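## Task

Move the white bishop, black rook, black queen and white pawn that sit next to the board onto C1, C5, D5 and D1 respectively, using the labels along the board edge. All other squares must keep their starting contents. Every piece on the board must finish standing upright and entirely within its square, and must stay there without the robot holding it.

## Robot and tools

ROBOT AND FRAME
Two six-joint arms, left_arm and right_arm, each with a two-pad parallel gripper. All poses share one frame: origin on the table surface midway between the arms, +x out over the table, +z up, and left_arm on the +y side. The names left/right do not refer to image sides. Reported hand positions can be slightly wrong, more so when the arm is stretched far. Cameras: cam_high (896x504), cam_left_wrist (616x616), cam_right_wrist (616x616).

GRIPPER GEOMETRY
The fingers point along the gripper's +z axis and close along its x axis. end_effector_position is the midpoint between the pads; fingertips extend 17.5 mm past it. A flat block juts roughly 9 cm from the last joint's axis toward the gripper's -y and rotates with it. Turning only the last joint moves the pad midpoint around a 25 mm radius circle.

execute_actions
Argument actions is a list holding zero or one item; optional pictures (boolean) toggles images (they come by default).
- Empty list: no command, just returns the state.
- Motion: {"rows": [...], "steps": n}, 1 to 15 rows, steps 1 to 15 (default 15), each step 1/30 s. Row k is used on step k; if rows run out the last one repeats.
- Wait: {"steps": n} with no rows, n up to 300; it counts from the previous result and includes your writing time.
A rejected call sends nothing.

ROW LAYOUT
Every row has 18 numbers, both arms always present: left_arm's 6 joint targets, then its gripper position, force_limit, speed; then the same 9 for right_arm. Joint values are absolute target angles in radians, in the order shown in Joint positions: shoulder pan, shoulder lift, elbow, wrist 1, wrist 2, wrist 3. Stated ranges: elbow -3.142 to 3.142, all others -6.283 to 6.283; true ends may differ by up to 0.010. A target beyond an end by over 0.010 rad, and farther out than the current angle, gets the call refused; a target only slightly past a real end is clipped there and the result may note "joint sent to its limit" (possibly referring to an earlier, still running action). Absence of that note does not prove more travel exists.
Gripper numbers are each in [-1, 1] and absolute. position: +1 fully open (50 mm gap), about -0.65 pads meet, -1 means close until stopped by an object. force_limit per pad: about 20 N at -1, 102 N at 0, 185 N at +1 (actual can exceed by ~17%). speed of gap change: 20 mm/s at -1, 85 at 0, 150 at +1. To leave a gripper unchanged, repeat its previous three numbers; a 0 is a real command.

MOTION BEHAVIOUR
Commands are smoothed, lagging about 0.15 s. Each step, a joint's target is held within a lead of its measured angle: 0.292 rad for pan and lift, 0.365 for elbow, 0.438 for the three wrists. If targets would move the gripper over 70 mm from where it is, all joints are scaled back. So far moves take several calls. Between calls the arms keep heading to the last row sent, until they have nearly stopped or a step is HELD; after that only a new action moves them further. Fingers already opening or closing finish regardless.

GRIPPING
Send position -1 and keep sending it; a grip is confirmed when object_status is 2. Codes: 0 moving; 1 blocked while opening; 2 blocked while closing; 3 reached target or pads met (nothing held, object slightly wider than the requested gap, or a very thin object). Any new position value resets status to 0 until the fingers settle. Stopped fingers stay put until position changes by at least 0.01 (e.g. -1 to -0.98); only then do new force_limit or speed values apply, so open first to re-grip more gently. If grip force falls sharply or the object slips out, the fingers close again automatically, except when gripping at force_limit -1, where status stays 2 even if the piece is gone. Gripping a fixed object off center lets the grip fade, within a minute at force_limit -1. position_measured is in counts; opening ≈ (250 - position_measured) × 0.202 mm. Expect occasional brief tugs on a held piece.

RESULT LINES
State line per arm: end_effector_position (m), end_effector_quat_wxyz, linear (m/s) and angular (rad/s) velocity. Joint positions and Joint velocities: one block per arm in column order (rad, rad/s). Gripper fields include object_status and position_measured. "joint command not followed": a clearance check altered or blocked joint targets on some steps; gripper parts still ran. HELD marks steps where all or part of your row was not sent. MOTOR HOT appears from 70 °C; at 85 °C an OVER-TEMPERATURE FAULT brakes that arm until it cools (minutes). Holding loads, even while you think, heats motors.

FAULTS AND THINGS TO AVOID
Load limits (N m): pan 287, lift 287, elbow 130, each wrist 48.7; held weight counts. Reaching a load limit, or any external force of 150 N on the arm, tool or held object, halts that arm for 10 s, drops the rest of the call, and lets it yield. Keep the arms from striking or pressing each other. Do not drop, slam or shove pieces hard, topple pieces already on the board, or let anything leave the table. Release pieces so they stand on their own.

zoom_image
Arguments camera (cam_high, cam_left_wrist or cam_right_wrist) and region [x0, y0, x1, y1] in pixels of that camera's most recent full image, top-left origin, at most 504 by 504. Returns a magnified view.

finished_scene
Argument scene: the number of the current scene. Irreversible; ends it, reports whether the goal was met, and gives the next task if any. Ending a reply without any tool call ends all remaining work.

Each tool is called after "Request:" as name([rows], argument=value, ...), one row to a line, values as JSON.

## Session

Request:
execute_actions(actions=[])

Scene clock: 0.00 s of 5200.00 s.
left_arm: end_effector_position=(+0.6649, +0.5103, +0.3062) position_measured=3 object_status=3 end_effector_quat_wxyz=(-0.418, -0.438, +0.774, +0.186) end_effector_velocity=(-0.000, -0.000, -0.000) end_effector_angular_velocity=(+0.000, +0.001, -0.001) | right_arm: end_effector_position=(+0.3117, -0.5538, +0.1945) position_measured=3 object_status=3 end_effector_quat_wxyz=(-0.227, +0.347, +0.814, -0.407) end_effector_velocity=(+0.000, -0.000, +0.000) end_effector_angular_velocity=(-0.001, -0.001, -0.001)
Joint positions: left_arm=[ 2.593 -1.136  1.429 -0.962 -1.924 -2.772] | right_arm=[ 2.911 -1.715  2.446 -1.552 -2.257 -0.703]
Joint velocities: left_arm=[-0.     0.     0.     0.001  0.     0.001] | right_arm=[ 0.     0.    -0.001  0.    -0.     0.001]

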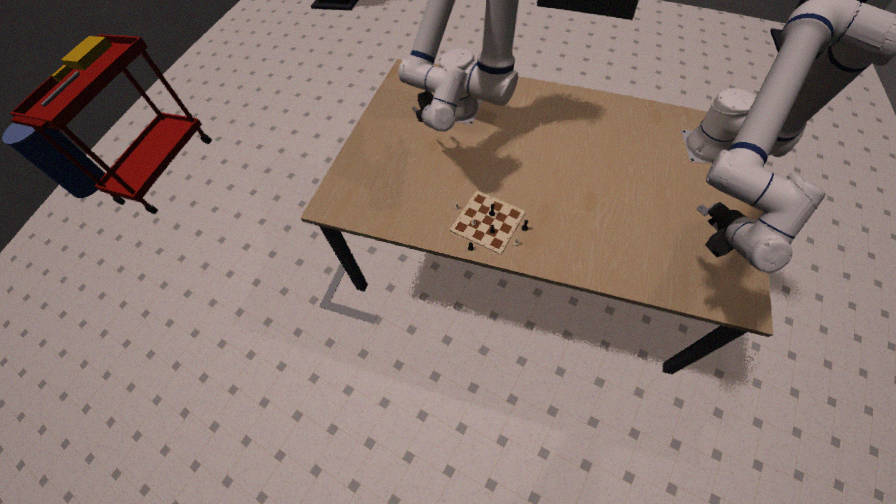

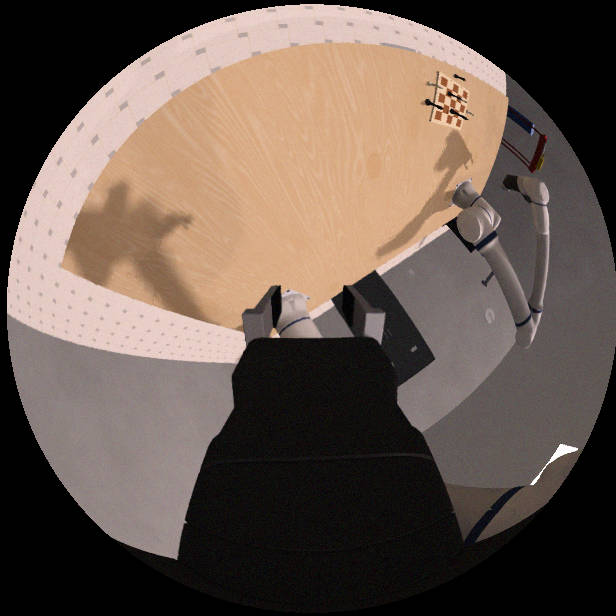

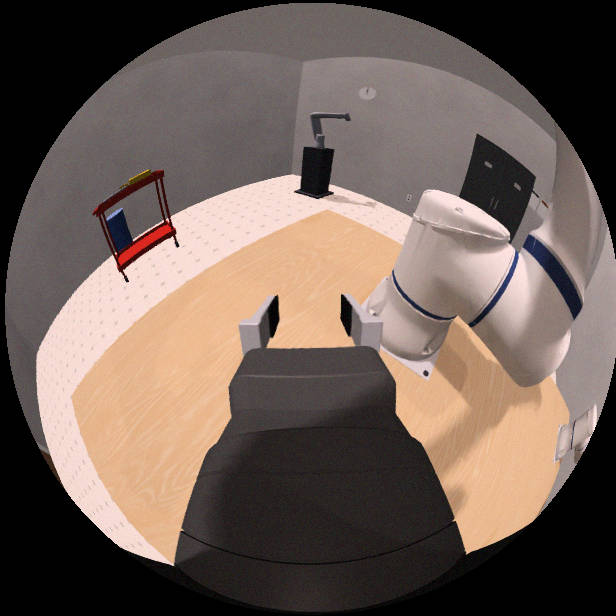

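Request:
execute_actions([
  {"rows":[[2.593,-1.136,1.429,-0.962,-1.924,-2.772,1,0,0,3.1,-1.6,2.038,-2.009,-1.571,1.571,0.5,-0.5,0]]},
], pictures=false)

Request:
execute_actions([
  {"steps":25},
], pictures=false)

Request:
execute_actions([
  {"rows":[[2.593,-1.136,1.429,-0.962,-1.924,-2.772,1,0,0,3.2,-1.3732,2.1141,-2.3117,-1.571,1.571,0.5,-0.5,0]]},
], pictures=false)

Request:
execute_actions([
  {"steps":20},
])

Request:
zoom_image(camera="cam_right_wrist", region=[160,80,440,360])

Scene clock: 5.03 s of 5200.00 s.
left_arm: end_effector_position=(+0.6649, +0.5102, +0.3063) position_measured=3 object_status=3 end_effector_quat_wxyz=(-0.418, -0.438, +0.774, +0.186) end_effector_velocity=(+0.001, -0.001, -0.001) end_effector_angular_velocity=(+0.001, +0.001, -0.001) | right_arm: end_effector_position=(+0.4652, -0.4824, +0.2057) position_measured=78 object_status=3 end_effector_quat_wxyz=(-0.072, +0.528, +0.800, -0.275) end_effector_velocity=(+0.293, +0.206, +0.034) end_effector_angular_velocity=(+0.239, -0.927, -0.617)
Joint positions: left_arm=[ 2.593 -1.136  1.429 -0.962 -1.924 -2.772] | right_arm=[ 2.999 -1.661  2.258 -1.765 -1.997 -0.443]
Joint velocities: left_arm=[-0.001  0.002 -0.001 -0.     0.001 -0.   ] | right_arm=[ 0.158  0.095 -0.342 -0.38   0.63   0.631]
Steps of this call (steps 1 to 90: nothing new was sent; then 1.53 s passed at rest; steps 91 to 105: all 15 steps of this action). Readings (joint positions | what the end effector reports):
91: left_arm=[2.593 -1.136 1.429 -0.962 -1.924 -2.772] | right_arm=[2.911 -1.715 2.445 -1.552 -2.257 -0.703] | left_arm position_measured=3 object_status=3 | right_arm position_measured=6 object_status=0
92: left_arm=[2.593 -1.136 1.429 -0.962 -1.924 -2.772] | right_arm=[2.917 -1.711 2.435 -1.566 -2.241 -0.688] | left_arm position_measured=3 object_status=3 | right_arm position_measured=20 object_status=0
94: left_arm=[2.593 -1.136 1.429 -0.962 -1.924 -2.772] | right_arm=[2.933 -1.702 2.402 -1.604 -2.205 -0.651] | left_arm position_measured=3 object_status=3 | right_arm position_measured=48 object_status=0
98: left_arm=[2.593 -1.136 1.429 -0.962 -1.924 -2.772] | right_arm=[2.959 -1.686 2.346 -1.667 -2.135 -0.582] | left_arm position_measured=3 object_status=3 | right_arm position_measured=78 object_status=0
105: the state above

Scene clock: 5.87 s of 5200.00 s.
left_arm: end_effector_position=(+0.6649, +0.5102, +0.3063) position_measured=3 object_status=3 end_effector_quat_wxyz=(-0.418, -0.438, +0.774, +0.186) end_effector_velocity=(+0.000, -0.000, -0.001) end_effector_angular_velocity=(+0.000, +0.001, +0.000) | right_arm: end_effector_position=(+0.6597, -0.3042, +0.2686) position_measured=78 object_status=3 end_effector_quat_wxyz=(+0.003, +0.925, +0.381, -0.008) end_effector_velocity=(+0.081, +0.079, +0.028) end_effector_angular_velocity=(+0.063, -0.119, -2.270)
Joint positions: left_arm=[ 2.593 -1.136  1.429 -0.962 -1.924 -2.772] | right_arm=[ 3.097 -1.602  2.044 -2.002 -1.583  0.759]
Joint velocities: left_arm=[-0.     0.001  0.    -0.    -0.    -0.   ] | right_arm=[ 0.022  0.013 -0.049 -0.053  0.092  2.291]
Steps of this call (steps 1 to 25: the robot went on to your last target). Readings (joint positions | what the end effector reports):
1: left_arm=[2.593 -1.136 1.429 -0.962 -1.924 -2.772] | right_arm=[3.005 -1.658 2.246 -1.778 -1.975 -0.422] | left_arm position_measured=3 object_status=3 | right_arm position_measured=78 object_status=3
2: left_arm=[2.593 -1.136 1.429 -0.962 -1.924 -2.772] | right_arm=[3.010 -1.655 2.235 -1.790 -1.954 -0.399] | left_arm position_measured=3 object_status=3 | right_arm position_measured=78 object_status=3
4: left_arm=[2.593 -1.136 1.429 -0.962 -1.924 -2.772] | right_arm=[3.020 -1.649 2.213 -1.815 -1.911 -0.352] | left_arm position_measured=3 object_status=3 | right_arm position_measured=78 object_status=3
8: left_arm=[2.593 -1.136 1.429 -0.962 -1.924 -2.772] | right_arm=[3.039 -1.637 2.171 -1.862 -1.829 -0.242] | left_arm position_measured=3 object_status=3 | right_arm position_measured=78 object_status=3
25: the state above

Scene clock: 6.37 s of 5200.00 s.
left_arm: end_effector_position=(+0.6649, +0.5102, +0.3063) position_measured=3 object_status=3 end_effector_quat_wxyz=(-0.418, -0.438, +0.774, +0.186) end_effector_velocity=(-0.000, +0.000, +0.001) end_effector_angular_velocity=(-0.002, -0.001, -0.001) | right_arm: end_effector_position=(+0.7016, -0.2356, +0.1345) position_measured=78 object_status=3 end_effector_quat_wxyz=(+0.001, +0.997, +0.082, -0.000) end_effector_velocity=(+0.025, +0.063, -0.130) end_effector_angular_velocity=(+0.007, -0.010, -0.704)
Joint positions: left_arm=[ 2.593 -1.136  1.429 -0.962 -1.924 -2.772] | right_arm=[ 3.189 -1.399  2.106 -2.277 -1.572  1.467]
Joint velocities: left_arm=[ 0.    -0.002  0.001  0.     0.     0.003] | right_arm=[ 0.088  0.195  0.06  -0.264  0.007  0.792]
Steps of this call (steps 1 to 15: all 15 steps of this action). Readings (joint positions | what the end effector reports):
1: left_arm=[2.593 -1.136 1.429 -0.962 -1.924 -2.772] | right_arm=[3.098 -1.601 2.043 -2.004 -1.580 0.836] | left_arm position_measured=3 object_status=3 | right_arm position_measured=78 object_status=3
2: left_arm=[2.593 -1.136 1.429 -0.962 -1.924 -2.772] | right_arm=[3.102 -1.593 2.044 -2.016 -1.579 0.885] | left_arm position_measured=3 object_status=3 | right_arm position_measured=78 object_status=3
4: left_arm=[2.593 -1.136 1.429 -0.962 -1.924 -2.772] | right_arm=[3.117 -1.558 2.056 -2.062 -1.578 0.942] | left_arm position_measured=3 object_status=3 | right_arm position_measured=78 object_status=3
8: left_arm=[2.593 -1.136 1.429 -0.962 -1.924 -2.772] | right_arm=[3.146 -1.493 2.076 -2.149 -1.575 1.104] | left_arm position_measured=3 object_status=3 | right_arm position_measured=78 object_status=3
15: the state above

Scene clock: 7.03 s of 5200.00 s.
left_arm: end_effector_position=(+0.6649, +0.5102, +0.3063) position_measured=3 object_status=3 end_effector_quat_wxyz=(-0.418, -0.438, +0.774, +0.186) end_effector_velocity=(-0.001, +0.000, -0.002) end_effector_angular_velocity=(+0.002, +0.004, +0.001) | right_arm: end_effector_position=(+0.7043, -0.2276, +0.1174) position_measured=78 object_status=3 end_effector_quat_wxyz=(+0.000, +0.999, +0.036, +0.000) end_effector_velocity=(+0.000, +0.000, -0.000) end_effector_angular_velocity=(+0.000, -0.001, -0.004)
Joint positions: left_arm=[ 2.593 -1.136  1.429 -0.962 -1.924 -2.772] | right_arm=[ 3.2   -1.373  2.114 -2.312 -1.571  1.57 ]
Joint velocities: left_arm=[ 0.     0.002  0.002  0.    -0.    -0.   ] | right_arm=[ 0.001  0.     0.    -0.002  0.     0.005]
Steps of this call (steps 1 to 20: the robot went on to your last target). Readings (joint positions | what the end effector reports):
1: left_arm=[2.593 -1.136 1.429 -0.962 -1.924 -2.772] | right_arm=[3.191 -1.393 2.108 -2.285 -1.572 1.491] | left_arm position_measured=3 object_status=3 | right_arm position_measured=78 object_status=3
2: left_arm=[2.593 -1.136 1.429 -0.962 -1.924 -2.772] | right_arm=[3.193 -1.389 2.109 -2.291 -1.572 1.509] | left_arm position_measured=3 object_status=3 | right_arm position_measured=78 object_status=3
4: left_arm=[2.593 -1.136 1.429 -0.962 -1.924 -2.772] | right_arm=[3.196 -1.382 2.111 -2.299 -1.571 1.534] | left_arm position_measured=3 object_status=3 | right_arm position_measured=78 object_status=3
8: left_arm=[2.593 -1.136 1.429 -0.962 -1.924 -2.772] | right_arm=[3.199 -1.376 2.113 -2.307 -1.571 1.558] | left_arm position_measured=3 object_status=3 | right_arm position_measured=78 object_status=3
20: the state above

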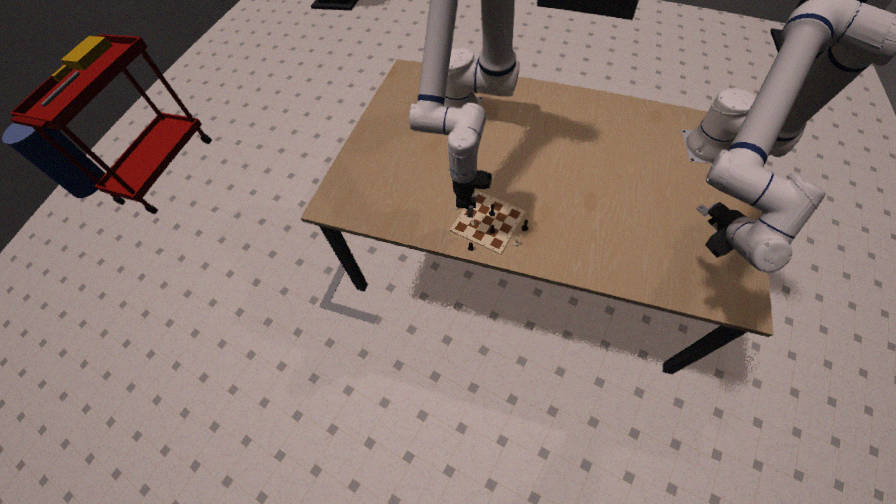

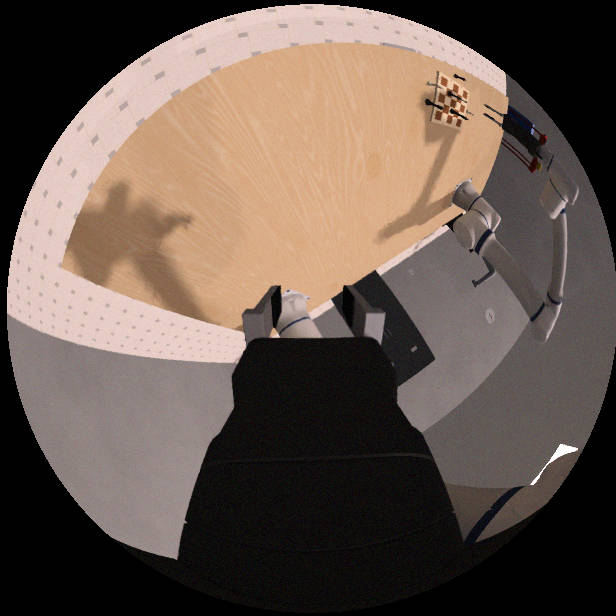

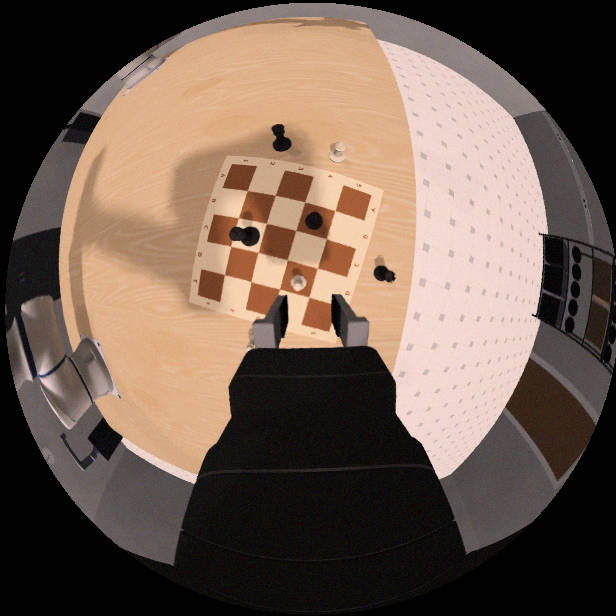

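Region (160, 80, 440, 360) of cam_right_wrist's 616x616 image, scaled by 1.800, with more detail than that image has.

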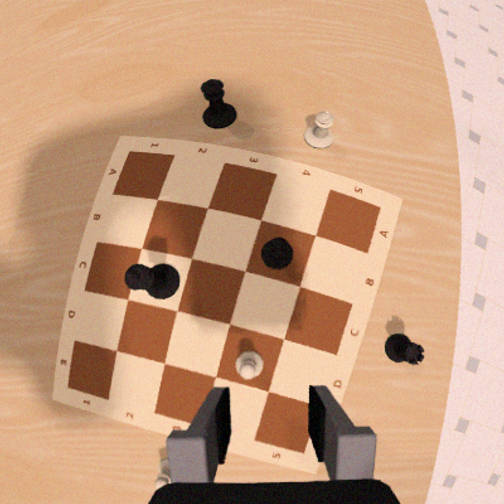

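Request:
execute_actions([
  {"rows":[[2.593,-1.136,1.429,-0.962,-1.924,-2.772,1,0,0,3.2186,-1.2307,1.9403,-2.2804,-1.571,1.571,0.5,-0.5,0]]},
], pictures=false)

Request:
execute_actions([
  {"rows":[[2.593,-1.136,1.429,-0.962,-1.924,-2.772,1,0,0,3.2186,-1.1553,1.974,-2.3895,-1.571,1.571,0.5,-0.5,0]]},
])

Scene clock: 15.93 s of 5200.00 s.
left_arm: end_effector_position=(+0.6649, +0.5102, +0.3063) position_measured=3 object_status=3 end_effector_quat_wxyz=(-0.418, -0.438, +0.774, +0.186) end_effector_velocity=(+0.000, +0.001, -0.001) end_effector_angular_velocity=(+0.001, +0.001, +0.001) | right_arm: end_effector_position=(+0.7920, -0.2077, +0.1080) position_measured=78 object_status=3 end_effector_quat_wxyz=(+0.000, +0.999, +0.045, -0.000) end_effector_velocity=(+0.026, +0.006, -0.005) end_effector_angular_velocity=(-0.000, +0.001, +0.006)
Joint positions: left_arm=[ 2.593 -1.136  1.429 -0.962 -1.924 -2.772] | right_arm=[ 3.218 -1.236  1.947 -2.282 -1.571  1.571]
Joint velocities: left_arm=[ 0.001  0.001  0.     0.     0.    -0.   ] | right_arm=[ 0.006  0.043 -0.051  0.009 -0.    -0.   ]
Steps of this call (steps 1 to 15: the robot went on to your last target; steps 16 to 90: nothing new was sent; then 5.40 s passed at rest; steps 91 to 105: all 15 steps of this action). Readings (joint positions | what the end effector reports):
91: left_arm=[2.593 -1.136 1.429 -0.962 -1.924 -2.772] | right_arm=[3.200 -1.373 2.114 -2.312 -1.571 1.571] | left_arm position_measured=3 object_status=3 | right_arm position_measured=78 object_status=3
92: left_arm=[2.593 -1.136 1.429 -0.962 -1.924 -2.772] | right_arm=[3.202 -1.363 2.102 -2.310 -1.571 1.571] | left_arm position_measured=3 object_status=3 | right_arm position_measured=78 object_status=3
94: left_arm=[2.593 -1.136 1.429 -0.962 -1.924 -2.772] | right_arm=[3.207 -1.322 2.051 -2.301 -1.571 1.571] | left_arm position_measured=3 object_status=3 | right_arm position_measured=78 object_status=3
98: left_arm=[2.593 -1.136 1.429 -0.962 -1.924 -2.772] | right_arm=[3.214 -1.264 1.981 -2.288 -1.571 1.571] | left_arm position_measured=3 object_status=3 | right_arm position_measured=78 object_status=3
105: the state above

Scene clock: 16.43 s of 5200.00 s.
left_arm: end_effector_position=(+0.6649, +0.5102, +0.3063) position_measured=3 object_status=3 end_effector_quat_wxyz=(-0.418, -0.438, +0.774, +0.186) end_effector_velocity=(-0.000, +0.000, +0.000) end_effector_angular_velocity=(-0.002, -0.002, -0.002) | right_arm: end_effector_position=(+0.7955, -0.2069, +0.0472) position_measured=78 object_status=3 end_effector_quat_wxyz=(+0.000, +0.999, +0.045, +0.000) end_effector_velocity=(-0.001, -0.000, -0.015) end_effector_angular_velocity=(-0.001, +0.001, +0.001)
Joint positions: left_arm=[ 2.593 -1.136  1.429 -0.962 -1.924 -2.772] | right_arm=[ 3.219 -1.158  1.973 -2.386 -1.571  1.571]
Joint velocities: left_arm=[ 0.    -0.001  0.    -0.001  0.001  0.003] | right_arm=[ 0.     0.018  0.008 -0.024 -0.001 -0.001]
Steps of this call (steps 1 to 15: all 15 steps of this action). Readings (joint positions | what the end effector reports):
1: left_arm=[2.593 -1.136 1.429 -0.962 -1.924 -2.772] | right_arm=[3.218 -1.235 1.946 -2.282 -1.571 1.571] | left_arm position_measured=3 object_status=3 | right_arm position_measured=78 object_status=3
2: left_arm=[2.593 -1.136 1.429 -0.962 -1.924 -2.772] | right_arm=[3.218 -1.224 1.947 -2.297 -1.571 1.571] | left_arm position_measured=3 object_status=3 | right_arm position_measured=78 object_status=3
4: left_arm=[2.593 -1.136 1.429 -0.962 -1.924 -2.772] | right_arm=[3.218 -1.194 1.960 -2.334 -1.571 1.571] | left_arm position_measured=3 object_status=3 | right_arm position_measured=78 object_status=3
8: left_arm=[2.593 -1.136 1.429 -0.962 -1.924 -2.772] | right_arm=[3.218 -1.169 1.969 -2.370 -1.571 1.571] | left_arm position_measured=3 object_status=3 | right_arm position_measured=78 object_status=3
15: the state above

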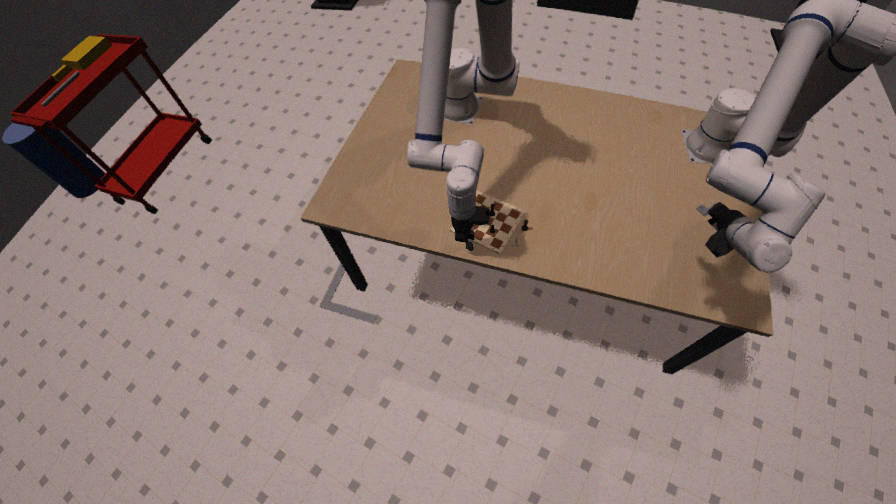

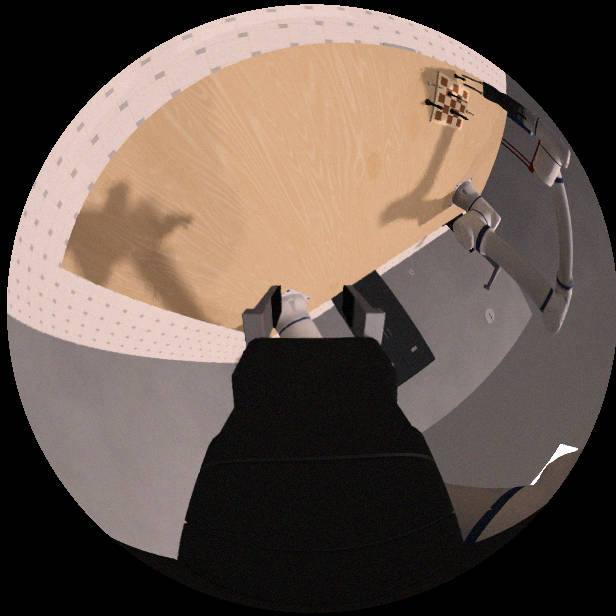

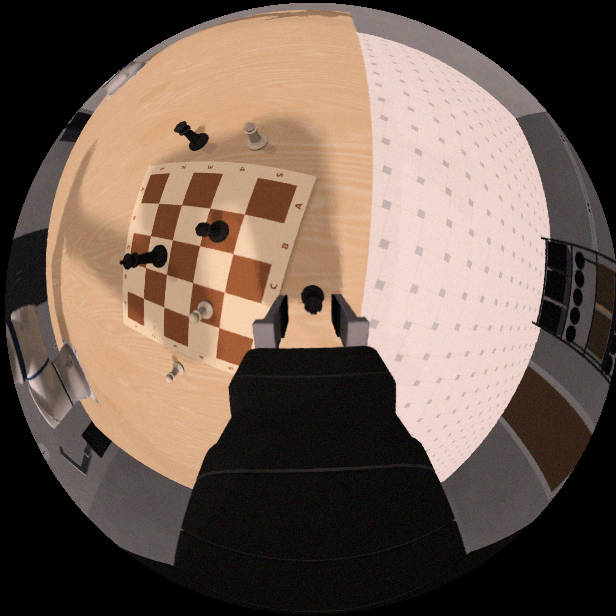

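Request:
execute_actions([
  {"rows":[[2.593,-1.136,1.429,-0.962,-1.924,-2.772,1,0,0,3.222,-1.146,1.972,-2.3968,-1.571,1.571,0.5,-0.5,0]]},
], pictures=false)

Request:
execute_actions([
  {"rows":[[2.593,-1.136,1.429,-0.962,-1.924,-2.772,1,0,0,3.222,-1.146,1.972,-2.3968,-1.571,1.571,-1,-0.5,0.3]]},
], pictures=false)

Request:
execute_actions([
  {"rows":[[2.593,-1.136,1.429,-0.962,-1.924,-2.772,1,0,0,3.222,-1.2307,1.9403,-2.2804,-1.571,1.571,-1,-0.5,0.3]]},
], pictures=false)

Request:
execute_actions([
  {"rows":[[2.593,-1.136,1.429,-0.962,-1.924,-2.772,1,0,0,3.248,-1.298,2.0385,-2.3113,-1.571,1.571,-1,-0.5,0.3]]},
], pictures=false)

Request:
execute_actions([
  {"rows":[[2.593,-1.136,1.429,-0.962,-1.924,-2.772,1,0,0,3.248,-1.2175,2.073,-2.4263,-1.571,1.571,-1,-0.5,0.3]]},
])

Scene clock: 22.03 s of 5200.00 s.
left_arm: end_effector_position=(+0.6649, +0.5102, +0.3063) position_measured=3 object_status=3 end_effector_quat_wxyz=(-0.418, -0.438, +0.774, +0.186) end_effector_velocity=(-0.000, +0.001, -0.000) end_effector_angular_velocity=(-0.000, +0.001, +0.001) | right_arm: end_effector_position=(+0.7967, -0.2042, +0.0404) position_measured=78 object_status=3 end_effector_quat_wxyz=(+0.000, +0.999, +0.047, +0.000) end_effector_velocity=(+0.000, +0.001, -0.002) end_effector_angular_velocity=(-0.000, +0.001, +0.000)
Joint positions: left_arm=[ 2.593 -1.136  1.429 -0.962 -1.924 -2.772] | right_arm=[ 3.222 -1.146  1.972 -2.397 -1.571  1.571]
Joint velocities: left_arm=[ 0.001 -0.     0.001  0.    -0.     0.   ] | right_arm=[ 0.001  0.003 -0.001 -0.002 -0.     0.001]
Steps of this call (steps 1 to 15: the robot went on to your last target; steps 16 to 90: nothing new was sent; then 2.10 s passed at rest; steps 91 to 105: all 15 steps of this action). Readings (joint positions | what the end effector reports):
91: left_arm=[2.593 -1.136 1.429 -0.962 -1.924 -2.772] | right_arm=[3.219 -1.155 1.974 -2.390 -1.571 1.571] | left_arm position_measured=3 object_status=3 | right_arm position_measured=78 object_status=3
92: left_arm=[2.593 -1.136 1.429 -0.962 -1.924 -2.772] | right_arm=[3.219 -1.154 1.974 -2.391 -1.571 1.571] | left_arm position_measured=3 object_status=3 | right_arm position_measured=78 object_status=3
94: left_arm=[2.593 -1.136 1.429 -0.962 -1.924 -2.772] | right_arm=[3.220 -1.150 1.974 -2.393 -1.571 1.571] | left_arm position_measured=3 object_status=3 | right_arm position_measured=78 object_status=3
98: left_arm=[2.593 -1.136 1.429 -0.962 -1.924 -2.772] | right_arm=[3.221 -1.148 1.972 -2.396 -1.571 1.571] | left_arm position_measured=3 object_status=3 | right_arm position_measured=78 object_status=3
105: the state above

Scene clock: 22.53 s of 5200.00 s.
left_arm: end_effector_position=(+0.6649, +0.5102, +0.3063) position_measured=3 object_status=3 end_effector_quat_wxyz=(-0.418, -0.438, +0.774, +0.186) end_effector_velocity=(-0.000, -0.000, +0.001) end_effector_angular_velocity=(+0.000, -0.001, -0.000) | right_arm: end_effector_position=(+0.7967, -0.2042, +0.0402) position_measured=188 object_status=2 end_effector_quat_wxyz=(+0.000, +0.999, +0.047, +0.000) end_effector_velocity=(+0.000, +0.000, -0.001) end_effector_angular_velocity=(-0.000, +0.001, -0.001)
Joint positions: left_arm=[ 2.593 -1.136  1.429 -0.962 -1.924 -2.772] | right_arm=[ 3.222 -1.146  1.972 -2.397 -1.571  1.571]
Joint velocities: left_arm=[-0.    -0.001 -0.     0.001  0.    -0.001] | right_arm=[ 0.     0.002 -0.001  0.    -0.     0.001]
Steps of this call (steps 1 to 15: all 15 steps of this action). Readings (joint positions | what the end effector reports):
1: left_arm=[2.593 -1.136 1.429 -0.962 -1.924 -2.772] | right_arm=[3.222 -1.146 1.972 -2.397 -1.571 1.571] | left_arm position_measured=3 object_status=3 | right_arm position_measured=82 object_status=0
2: left_arm=[2.593 -1.136 1.429 -0.962 -1.924 -2.772] | right_arm=[3.222 -1.146 1.972 -2.397 -1.571 1.571] | left_arm position_measured=3 object_status=3 | right_arm position_measured=99 object_status=0
4: left_arm=[2.593 -1.136 1.429 -0.962 -1.924 -2.772] | right_arm=[3.222 -1.146 1.972 -2.397 -1.571 1.571] | left_arm position_measured=3 object_status=3 | right_arm position_measured=134 object_status=0
8: left_arm=[2.593 -1.136 1.429 -0.962 -1.924 -2.772] | right_arm=[3.222 -1.146 1.972 -2.397 -1.571 1.571] | left_arm position_measured=3 object_status=3 | right_arm position_measured=188 object_status=0
15: the state above

Scene clock: 23.03 s of 5200.00 s.
left_arm: end_effector_position=(+0.6649, +0.5102, +0.3063) position_measured=3 object_status=3 end_effector_quat_wxyz=(-0.418, -0.438, +0.774, +0.186) end_effector_velocity=(+0.000, +0.001, -0.001) end_effector_angular_velocity=(+0.001, +0.001, +0.002) | right_arm: end_effector_position=(+0.7947, -0.2043, +0.1054) position_measured=188 object_status=2 end_effector_quat_wxyz=(+0.000, +0.999, +0.047, -0.000) end_effector_velocity=(-0.001, -0.000, +0.015) end_effector_angular_velocity=(+0.000, -0.000, -0.001)
Joint positions: left_arm=[ 2.593 -1.136  1.429 -0.962 -1.924 -2.772] | right_arm=[ 3.222 -1.228  1.941 -2.284 -1.571  1.571]
Joint velocities: left_arm=[ 0.001  0.001 -0.001  0.001 -0.    -0.001] | right_arm=[-0.    -0.019 -0.008  0.026  0.     0.001]
Steps of this call (steps 1 to 15: all 15 steps of this action). Readings (joint positions | what the end effector reports):
1: left_arm=[2.593 -1.136 1.429 -0.962 -1.924 -2.772] | right_arm=[3.222 -1.146 1.972 -2.397 -1.571 1.571] | left_arm position_measured=3 object_status=3 | right_arm position_measured=188 object_status=2
2: left_arm=[2.593 -1.136 1.429 -0.962 -1.924 -2.772] | right_arm=[3.222 -1.156 1.969 -2.382 -1.571 1.571] | left_arm position_measured=3 object_status=3 | right_arm position_measured=188 object_status=2
4: left_arm=[2.593 -1.136 1.429 -0.962 -1.924 -2.772] | right_arm=[3.222 -1.188 1.955 -2.341 -1.571 1.571] | left_arm position_measured=3 object_status=3 | right_arm position_measured=188 object_status=2
8: left_arm=[2.593 -1.136 1.429 -0.962 -1.924 -2.772] | right_arm=[3.222 -1.215 1.946 -2.302 -1.571 1.571] | left_arm position_measured=3 object_status=3 | right_arm position_measured=188 object_status=2
15: the state above

Scene clock: 23.53 s of 5200.00 s.
left_arm: end_effector_position=(+0.6649, +0.5102, +0.3063) position_measured=3 object_status=3 end_effector_quat_wxyz=(-0.418, -0.438, +0.774, +0.186) end_effector_velocity=(+0.001, -0.001, -0.001) end_effector_angular_velocity=(+0.000, +0.000, -0.002) | right_arm: end_effector_position=(+0.7382, -0.1918, +0.1067) position_measured=188 object_status=2 end_effector_quat_wxyz=(+0.000, +0.998, +0.060, +0.000) end_effector_velocity=(-0.014, +0.002, -0.001) end_effector_angular_velocity=(-0.002, +0.001, +0.006)
Joint positions: left_arm=[ 2.593 -1.136  1.429 -0.962 -1.924 -2.772] | right_arm=[ 3.247 -1.296  2.036 -2.31  -1.571  1.571]
Joint velocities: left_arm=[-0.001  0.003 -0.002 -0.001  0.     0.   ] | right_arm=[ 0.006 -0.015  0.023 -0.006 -0.001 -0.   ]
Steps of this call (steps 1 to 15: all 15 steps of this action). Readings (joint positions | what the end effector reports):
1: left_arm=[2.593 -1.136 1.429 -0.962 -1.924 -2.772] | right_arm=[3.222 -1.229 1.941 -2.283 -1.571 1.571] | left_arm position_measured=3 object_status=3 | right_arm position_measured=188 object_status=2
2: left_arm=[2.593 -1.136 1.429 -0.962 -1.924 -2.772] | right_arm=[3.225 -1.238 1.953 -2.287 -1.571 1.571] | left_arm position_measured=3 object_status=3 | right_arm position_measured=188 object_status=2
4: left_arm=[2.593 -1.136 1.429 -0.962 -1.924 -2.772] | right_arm=[3.235 -1.263 1.990 -2.296 -1.571 1.571] | left_arm position_measured=3 object_status=3 | right_arm position_measured=188 object_status=2
8: left_arm=[2.593 -1.136 1.429 -0.962 -1.924 -2.772] | right_arm=[3.243 -1.286 2.021 -2.306 -1.571 1.571] | left_arm position_measured=3 object_status=3 | right_arm position_measured=188 object_status=2
15: the state above

Scene clock: 24.03 s of 5200.00 s.
left_arm: end_effector_position=(+0.6649, +0.5102, +0.3063) position_measured=3 object_status=3 end_effector_quat_wxyz=(-0.418, -0.438, +0.774, +0.186) end_effector_velocity=(+0.001, +0.000, -0.000) end_effector_angular_velocity=(-0.000, -0.001, +0.001) | right_arm: end_effector_position=(+0.7367, -0.1915, +0.0475) position_measured=188 object_status=2 end_effector_quat_wxyz=(+0.000, +0.998, +0.060, +0.000) end_effector_velocity=(-0.001, +0.000, -0.014) end_effector_angular_velocity=(+0.000, +0.000, +0.000)
Joint positions: left_arm=[ 2.593 -1.136  1.429 -0.962 -1.924 -2.772] | right_arm=[ 3.248 -1.22   2.072 -2.423 -1.571  1.571]
Joint velocities: left_arm=[ 0.001  0.001 -0.001 -0.    -0.    -0.   ] | right_arm=[ 0.     0.018  0.008 -0.026  0.     0.   ]
Steps of this call (steps 1 to 15: all 15 steps of this action). Readings (joint positions | what the end effector reports):
1: left_arm=[2.593 -1.136 1.429 -0.962 -1.924 -2.772] | right_arm=[3.247 -1.296 2.036 -2.311 -1.571 1.571] | left_arm position_measured=3 object_status=3 | right_arm position_measured=188 object_status=2
2: left_arm=[2.593 -1.136 1.429 -0.962 -1.924 -2.772] | right_arm=[3.248 -1.287 2.040 -2.327 -1.571 1.571] | left_arm position_measured=3 object_status=3 | right_arm position_measured=188 object_status=2
4: left_arm=[2.593 -1.136 1.429 -0.962 -1.924 -2.772] | right_arm=[3.248 -1.257 2.056 -2.367 -1.571 1.571] | left_arm position_measured=3 object_status=3 | right_arm position_measured=188 object_status=2
8: left_arm=[2.593 -1.136 1.429 -0.962 -1.924 -2.772] | right_arm=[3.248 -1.232 2.066 -2.406 -1.571 1.571] | left_arm position_measured=3 object_status=3 | right_arm position_measured=188 object_status=2
15: the state above

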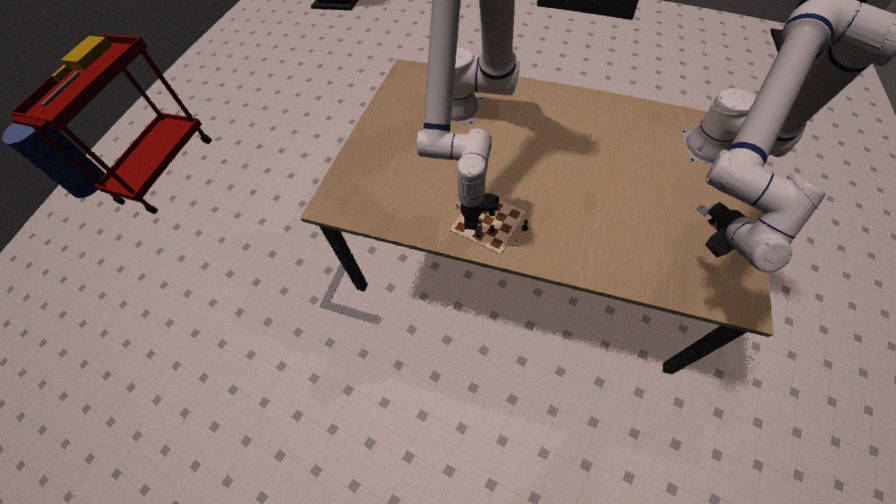

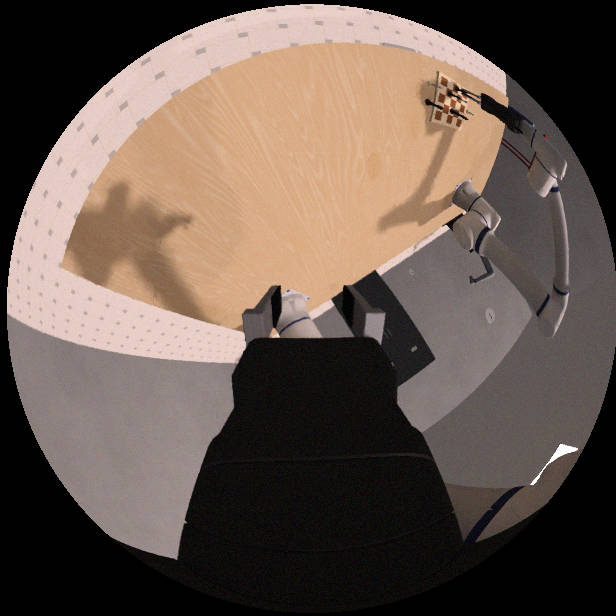

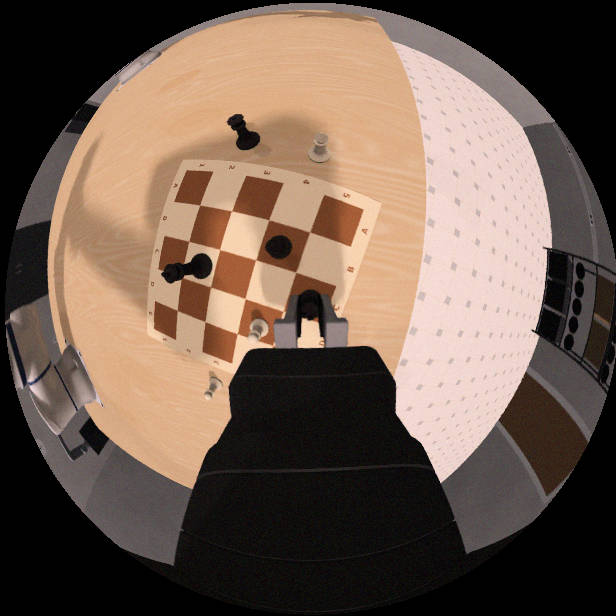

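Request:
execute_actions([
  {"rows":[[2.593,-1.136,1.429,-0.962,-1.924,-2.772,1,0,0,3.251,-1.2165,2.073,-2.4273,-1.571,1.571,-1,-0.5,0.3]]},
], pictures=false)

Request:
execute_actions([
  {"rows":[[2.593,-1.136,1.429,-0.962,-1.924,-2.772,1,0,0,3.251,-1.2165,2.073,-2.4273,-1.571,1.571,0.5,-0.5,-0.5]]},
], pictures=false)

Request:
execute_actions([
  {"rows":[[2.593,-1.136,1.429,-0.962,-1.924,-2.772,1,0,0,3.251,-1.298,2.0385,-2.3113,-1.571,1.571,0.5,-0.5,0.3]]},
])

Request:
execute_actions([
  {"rows":[[2.593,-1.136,1.429,-0.962,-1.924,-2.772,1,0,0,3.489,-1.298,2.0385,-2.3113,-1.571,1.571,0.5,-0.5,0.3]]},
], pictures=false)

Request:
execute_actions([
  {"steps":15},
])

Scene clock: 28.50 s of 5200.00 s.
left_arm: end_effector_position=(+0.6649, +0.5102, +0.3063) position_measured=3 object_status=3 end_effector_quat_wxyz=(-0.418, -0.438, +0.774, +0.186) end_effector_velocity=(+0.001, -0.000, -0.001) end_effector_angular_velocity=(+0.000, +0.000, +0.001) | right_arm: end_effector_position=(+0.7358, -0.1895, +0.0451) position_measured=188 object_status=2 end_effector_quat_wxyz=(+0.000, +0.998, +0.061, +0.000) end_effector_velocity=(+0.000, +0.001, +0.000) end_effector_angular_velocity=(+0.000, -0.001, +0.001)
Joint positions: left_arm=[ 2.593 -1.136  1.429 -0.962 -1.924 -2.772] | right_arm=[ 3.251 -1.217  2.073 -2.427 -1.571  1.571]
Joint velocities: left_arm=[ 0.     0.001 -0.001 -0.    -0.001 -0.001] | right_arm=[ 0.001 -0.    -0.    -0.     0.    -0.   ]
Steps of this call (steps 1 to 15: the robot went on to your last target; steps 16 to 90: nothing new was sent; then 0.97 s passed at rest; steps 91 to 105: all 15 steps of this action). Readings (joint positions | what the end effector reports):
91: left_arm=[2.593 -1.136 1.429 -0.962 -1.924 -2.772] | right_arm=[3.248 -1.217 2.073 -2.426 -1.571 1.571] | left_arm position_measured=3 object_status=3 | right_arm position_measured=188 object_status=2
92: left_arm=[2.593 -1.136 1.429 -0.962 -1.924 -2.772] | right_arm=[3.248 -1.217 2.073 -2.426 -1.571 1.571] | left_arm position_measured=3 object_status=3 | right_arm position_measured=188 object_status=2
94: left_arm=[2.593 -1.136 1.429 -0.962 -1.924 -2.772] | right_arm=[3.250 -1.217 2.073 -2.427 -1.571 1.571] | left_arm position_measured=3 object_status=3 | right_arm position_measured=188 object_status=2
98: left_arm=[2.593 -1.136 1.429 -0.962 -1.924 -2.772] | right_arm=[3.250 -1.217 2.073 -2.427 -1.571 1.571] | left_arm position_measured=3 object_status=3 | right_arm position_measured=188 object_status=2
105: the state above

Scene clock: 29.00 s of 5200.00 s.
left_arm: end_effector_position=(+0.6649, +0.5102, +0.3063) position_measured=3 object_status=3 end_effector_quat_wxyz=(-0.418, -0.438, +0.774, +0.186) end_effector_velocity=(-0.000, +0.000, +0.001) end_effector_angular_velocity=(-0.000, -0.001, -0.000) | right_arm: end_effector_position=(+0.7357, -0.1894, +0.0449) position_measured=78 object_status=0 end_effector_quat_wxyz=(+0.000, +0.998, +0.061, -0.000) end_effector_velocity=(-0.001, +0.000, -0.001) end_effector_angular_velocity=(+0.000, +0.002, +0.000)
Joint positions: left_arm=[ 2.593 -1.136  1.429 -0.962 -1.924 -2.772] | right_arm=[ 3.251 -1.216  2.073 -2.427 -1.571  1.571]
Joint velocities: left_arm=[ 0.    -0.001 -0.     0.     0.     0.   ] | right_arm=[0.    0.    0.001 0.    0.    0.   ]
Steps of this call (steps 1 to 15: all 15 steps of this action). Readings (joint positions | what the end effector reports):
1: left_arm=[2.593 -1.136 1.429 -0.962 -1.924 -2.772] | right_arm=[3.251 -1.217 2.073 -2.427 -1.571 1.571] | left_arm position_measured=3 object_status=3 | right_arm position_measured=186 object_status=0
2: left_arm=[2.593 -1.136 1.429 -0.962 -1.924 -2.772] | right_arm=[3.251 -1.216 2.073 -2.427 -1.571 1.571] | left_arm position_measured=3 object_status=3 | right_arm position_measured=177 object_status=0
4: left_arm=[2.593 -1.136 1.429 -0.962 -1.924 -2.772] | right_arm=[3.251 -1.216 2.073 -2.427 -1.571 1.571] | left_arm position_measured=3 object_status=3 | right_arm position_measured=160 object_status=0
8: left_arm=[2.593 -1.136 1.429 -0.962 -1.924 -2.772] | right_arm=[3.251 -1.216 2.073 -2.427 -1.571 1.571] | left_arm position_measured=3 object_status=3 | right_arm position_measured=125 object_status=0
15: the state above

Scene clock: 29.50 s of 5200.00 s.
left_arm: end_effector_position=(+0.6649, +0.5102, +0.3063) position_measured=3 object_status=3 end_effector_quat_wxyz=(-0.418, -0.438, +0.774, +0.186) end_effector_velocity=(+0.000, +0.001, +0.000) end_effector_angular_velocity=(-0.000, -0.001, +0.001) | right_arm: end_effector_position=(+0.7356, -0.1894, +0.1048) position_measured=78 object_status=3 end_effector_quat_wxyz=(+0.000, +0.998, +0.061, -0.000) end_effector_velocity=(-0.001, -0.000, +0.013) end_effector_angular_velocity=(-0.000, +0.001, +0.000)
Joint positions: left_arm=[ 2.593 -1.136  1.429 -0.962 -1.924 -2.772] | right_arm=[ 3.251 -1.296  2.04  -2.315 -1.571  1.571]
Joint velocities: left_arm=[ 0.001 -0.001  0.    -0.     0.     0.   ] | right_arm=[-0.    -0.017 -0.008  0.026  0.    -0.   ]
Steps of this call (steps 1 to 15: all 15 steps of this action). Readings (joint positions | what the end effector reports):
1: left_arm=[2.593 -1.136 1.429 -0.962 -1.924 -2.772] | right_arm=[3.251 -1.217 2.073 -2.427 -1.571 1.571] | left_arm position_measured=3 object_status=3 | right_arm position_measured=78 object_status=0
2: left_arm=[2.593 -1.136 1.429 -0.962 -1.924 -2.772] | right_arm=[3.251 -1.226 2.070 -2.411 -1.571 1.571] | left_arm position_measured=3 object_status=3 | right_arm position_measured=78 object_status=0
4: left_arm=[2.593 -1.136 1.429 -0.962 -1.924 -2.772] | right_arm=[3.251 -1.257 2.055 -2.371 -1.571 1.571] | left_arm position_measured=3 object_status=3 | right_arm position_measured=78 object_status=0
8: left_arm=[2.593 -1.136 1.429 -0.962 -1.924 -2.772] | right_arm=[3.251 -1.283 2.045 -2.332 -1.571 1.571] | left_arm position_measured=3 object_status=3 | right_arm position_measured=78 object_status=3
15: the state above

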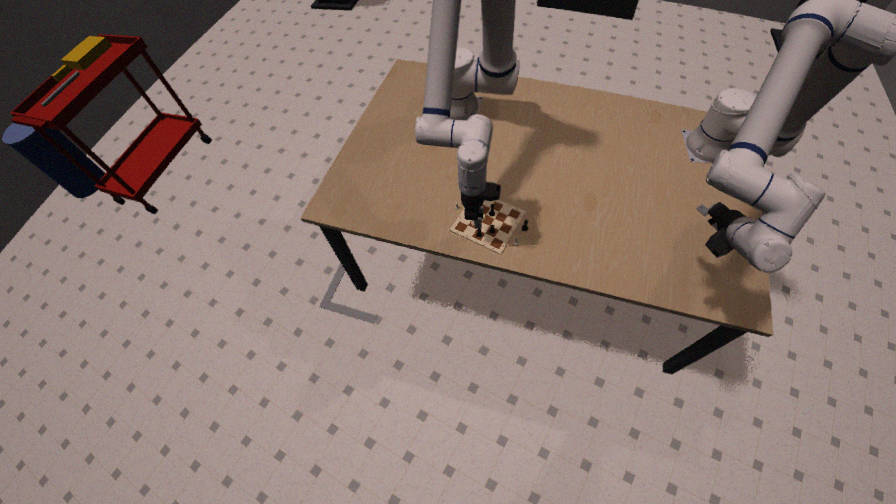

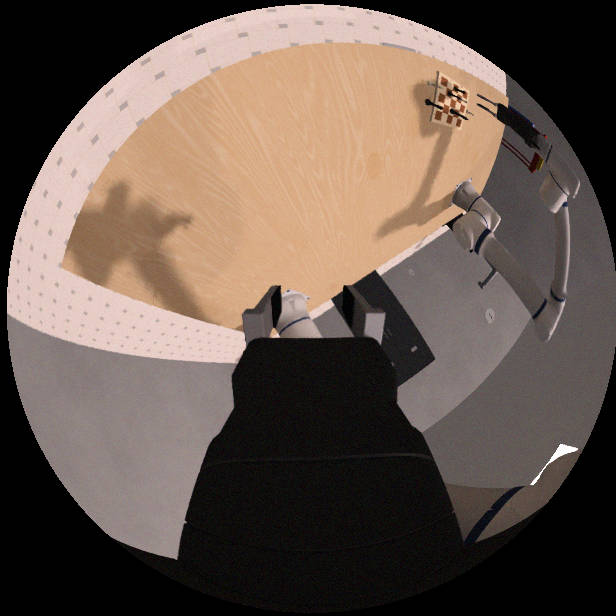

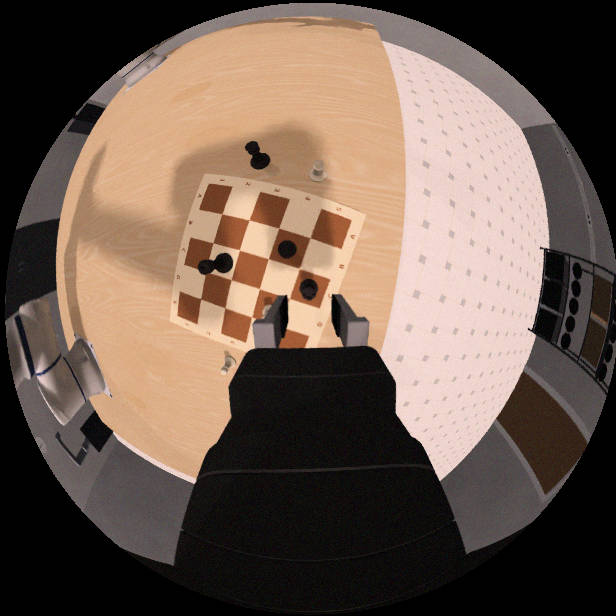

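Scene clock: 30.00 s of 5200.00 s.
left_arm: end_effector_position=(+0.6649, +0.5102, +0.3063) position_measured=3 object_status=3 end_effector_quat_wxyz=(-0.418, -0.438, +0.774, +0.186) end_effector_velocity=(-0.000, -0.001, -0.001) end_effector_angular_velocity=(+0.000, +0.002, -0.003) | right_arm: end_effector_position=(+0.6598, -0.0537, +0.1066) position_measured=78 object_status=3 end_effector_quat_wxyz=(+0.000, +0.986, +0.167, +0.000) end_effector_velocity=(-0.082, +0.118, +0.002) end_effector_angular_velocity=(-0.000, -0.001, +0.196)
Joint positions: left_arm=[ 2.593 -1.136  1.429 -0.962 -1.924 -2.772] | right_arm=[ 3.463 -1.298  2.039 -2.312 -1.571  1.571]
Joint velocities: left_arm=[-0.002  0.002  0.     0.001  0.     0.001] | right_arm=[ 0.196 -0.001 -0.002  0.002 -0.001 -0.   ]
Steps of this call (steps 1 to 15: all 15 steps of this action). Readings (joint positions | what the end effector reports):
1: left_arm=[2.593 -1.136 1.429 -0.962 -1.924 -2.772] | right_arm=[3.251 -1.296 2.039 -2.314 -1.571 1.571] | left_arm position_measured=3 object_status=3 | right_arm position_measured=78 object_status=3
2: left_arm=[2.593 -1.136 1.429 -0.962 -1.924 -2.772] | right_arm=[3.261 -1.296 2.039 -2.314 -1.571 1.571] | left_arm position_measured=3 object_status=3 | right_arm position_measured=78 object_status=3
4: left_arm=[2.593 -1.136 1.429 -0.962 -1.924 -2.772] | right_arm=[3.298 -1.297 2.039 -2.313 -1.571 1.571] | left_arm position_measured=3 object_status=3 | right_arm position_measured=78 object_status=3
8: left_arm=[2.593 -1.136 1.429 -0.962 -1.924 -2.772] | right_arm=[3.366 -1.297 2.039 -2.313 -1.571 1.571] | left_arm position_measured=3 object_status=3 | right_arm position_measured=78 object_status=3
15: the state above

Scene clock: 30.50 s of 5200.00 s.
left_arm: end_effector_position=(+0.6649, +0.5102, +0.3063) position_measured=3 object_status=3 end_effector_quat_wxyz=(-0.418, -0.438, +0.774, +0.186) end_effector_velocity=(+0.000, +0.000, +0.000) end_effector_angular_velocity=(-0.000, -0.000, +0.001) | right_arm: end_effector_position=(+0.6490, -0.0388, +0.1067) position_measured=78 object_status=3 end_effector_quat_wxyz=(+0.000, +0.984, +0.179, +0.000) end_effector_velocity=(-0.002, +0.003, -0.000) end_effector_angular_velocity=(+0.000, +0.000, +0.004)
Joint positions: left_arm=[ 2.593 -1.136  1.429 -0.962 -1.924 -2.772] | right_arm=[ 3.488 -1.298  2.039 -2.311 -1.571  1.571]
Joint velocities: left_arm=[ 0.001  0.    -0.001  0.    -0.    -0.   ] | right_arm=[ 0.004  0.    -0.001  0.     0.    -0.   ]
Steps of this call (steps 1 to 15: the robot went on to your last target). Readings (joint positions | what the end effector reports):
1: left_arm=[2.593 -1.136 1.429 -0.962 -1.924 -2.772] | right_arm=[3.469 -1.298 2.039 -2.312 -1.571 1.571] | left_arm position_measured=3 object_status=3 | right_arm position_measured=78 object_status=3
2: left_arm=[2.593 -1.136 1.429 -0.962 -1.924 -2.772] | right_arm=[3.474 -1.298 2.039 -2.311 -1.571 1.571] | left_arm position_measured=3 object_status=3 | right_arm position_measured=78 object_status=3
4: left_arm=[2.593 -1.136 1.429 -0.962 -1.924 -2.772] | right_arm=[3.480 -1.298 2.039 -2.311 -1.571 1.571] | left_arm position_measured=3 object_status=3 | right_arm position_measured=78 object_status=3
8: left_arm=[2.593 -1.136 1.429 -0.962 -1.924 -2.772] | right_arm=[3.486 -1.298 2.039 -2.311 -1.571 1.571] | left_arm position_measured=3 object_status=3 | right_arm position_measured=78 object_status=3
15: the state above

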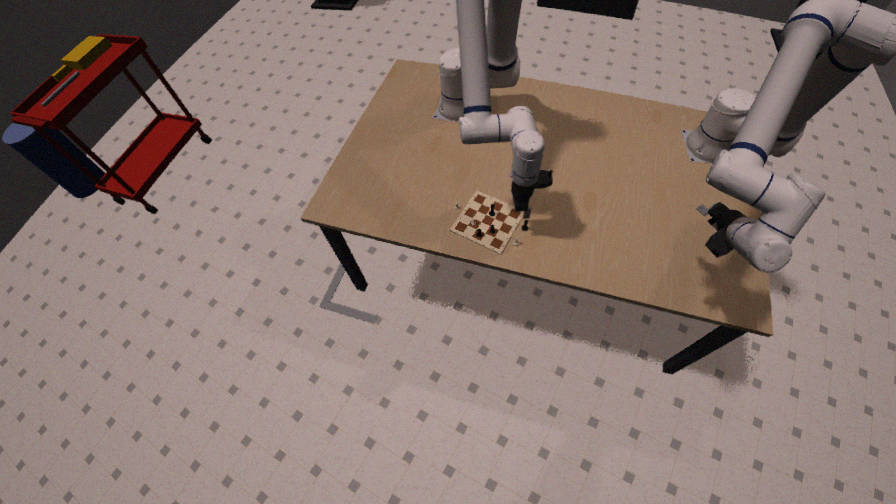

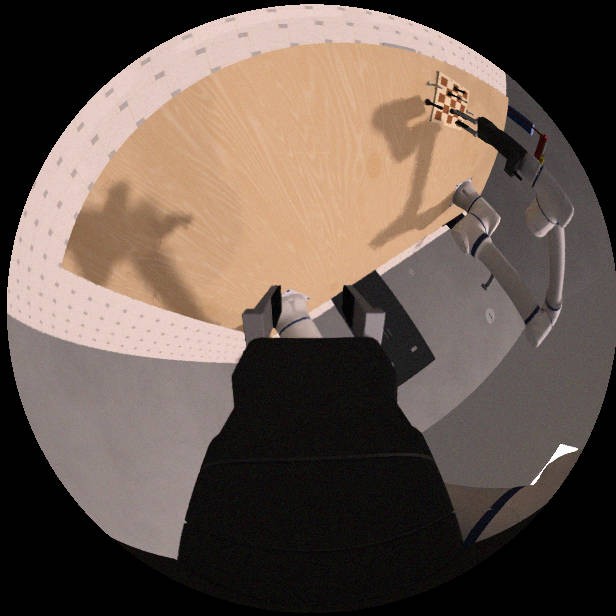

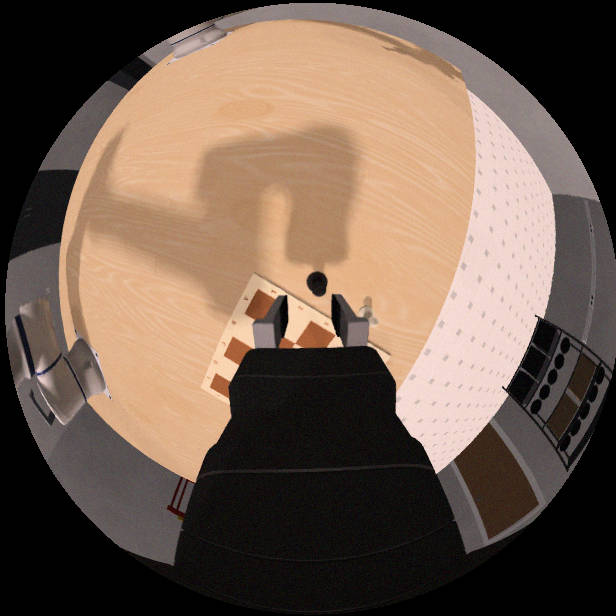

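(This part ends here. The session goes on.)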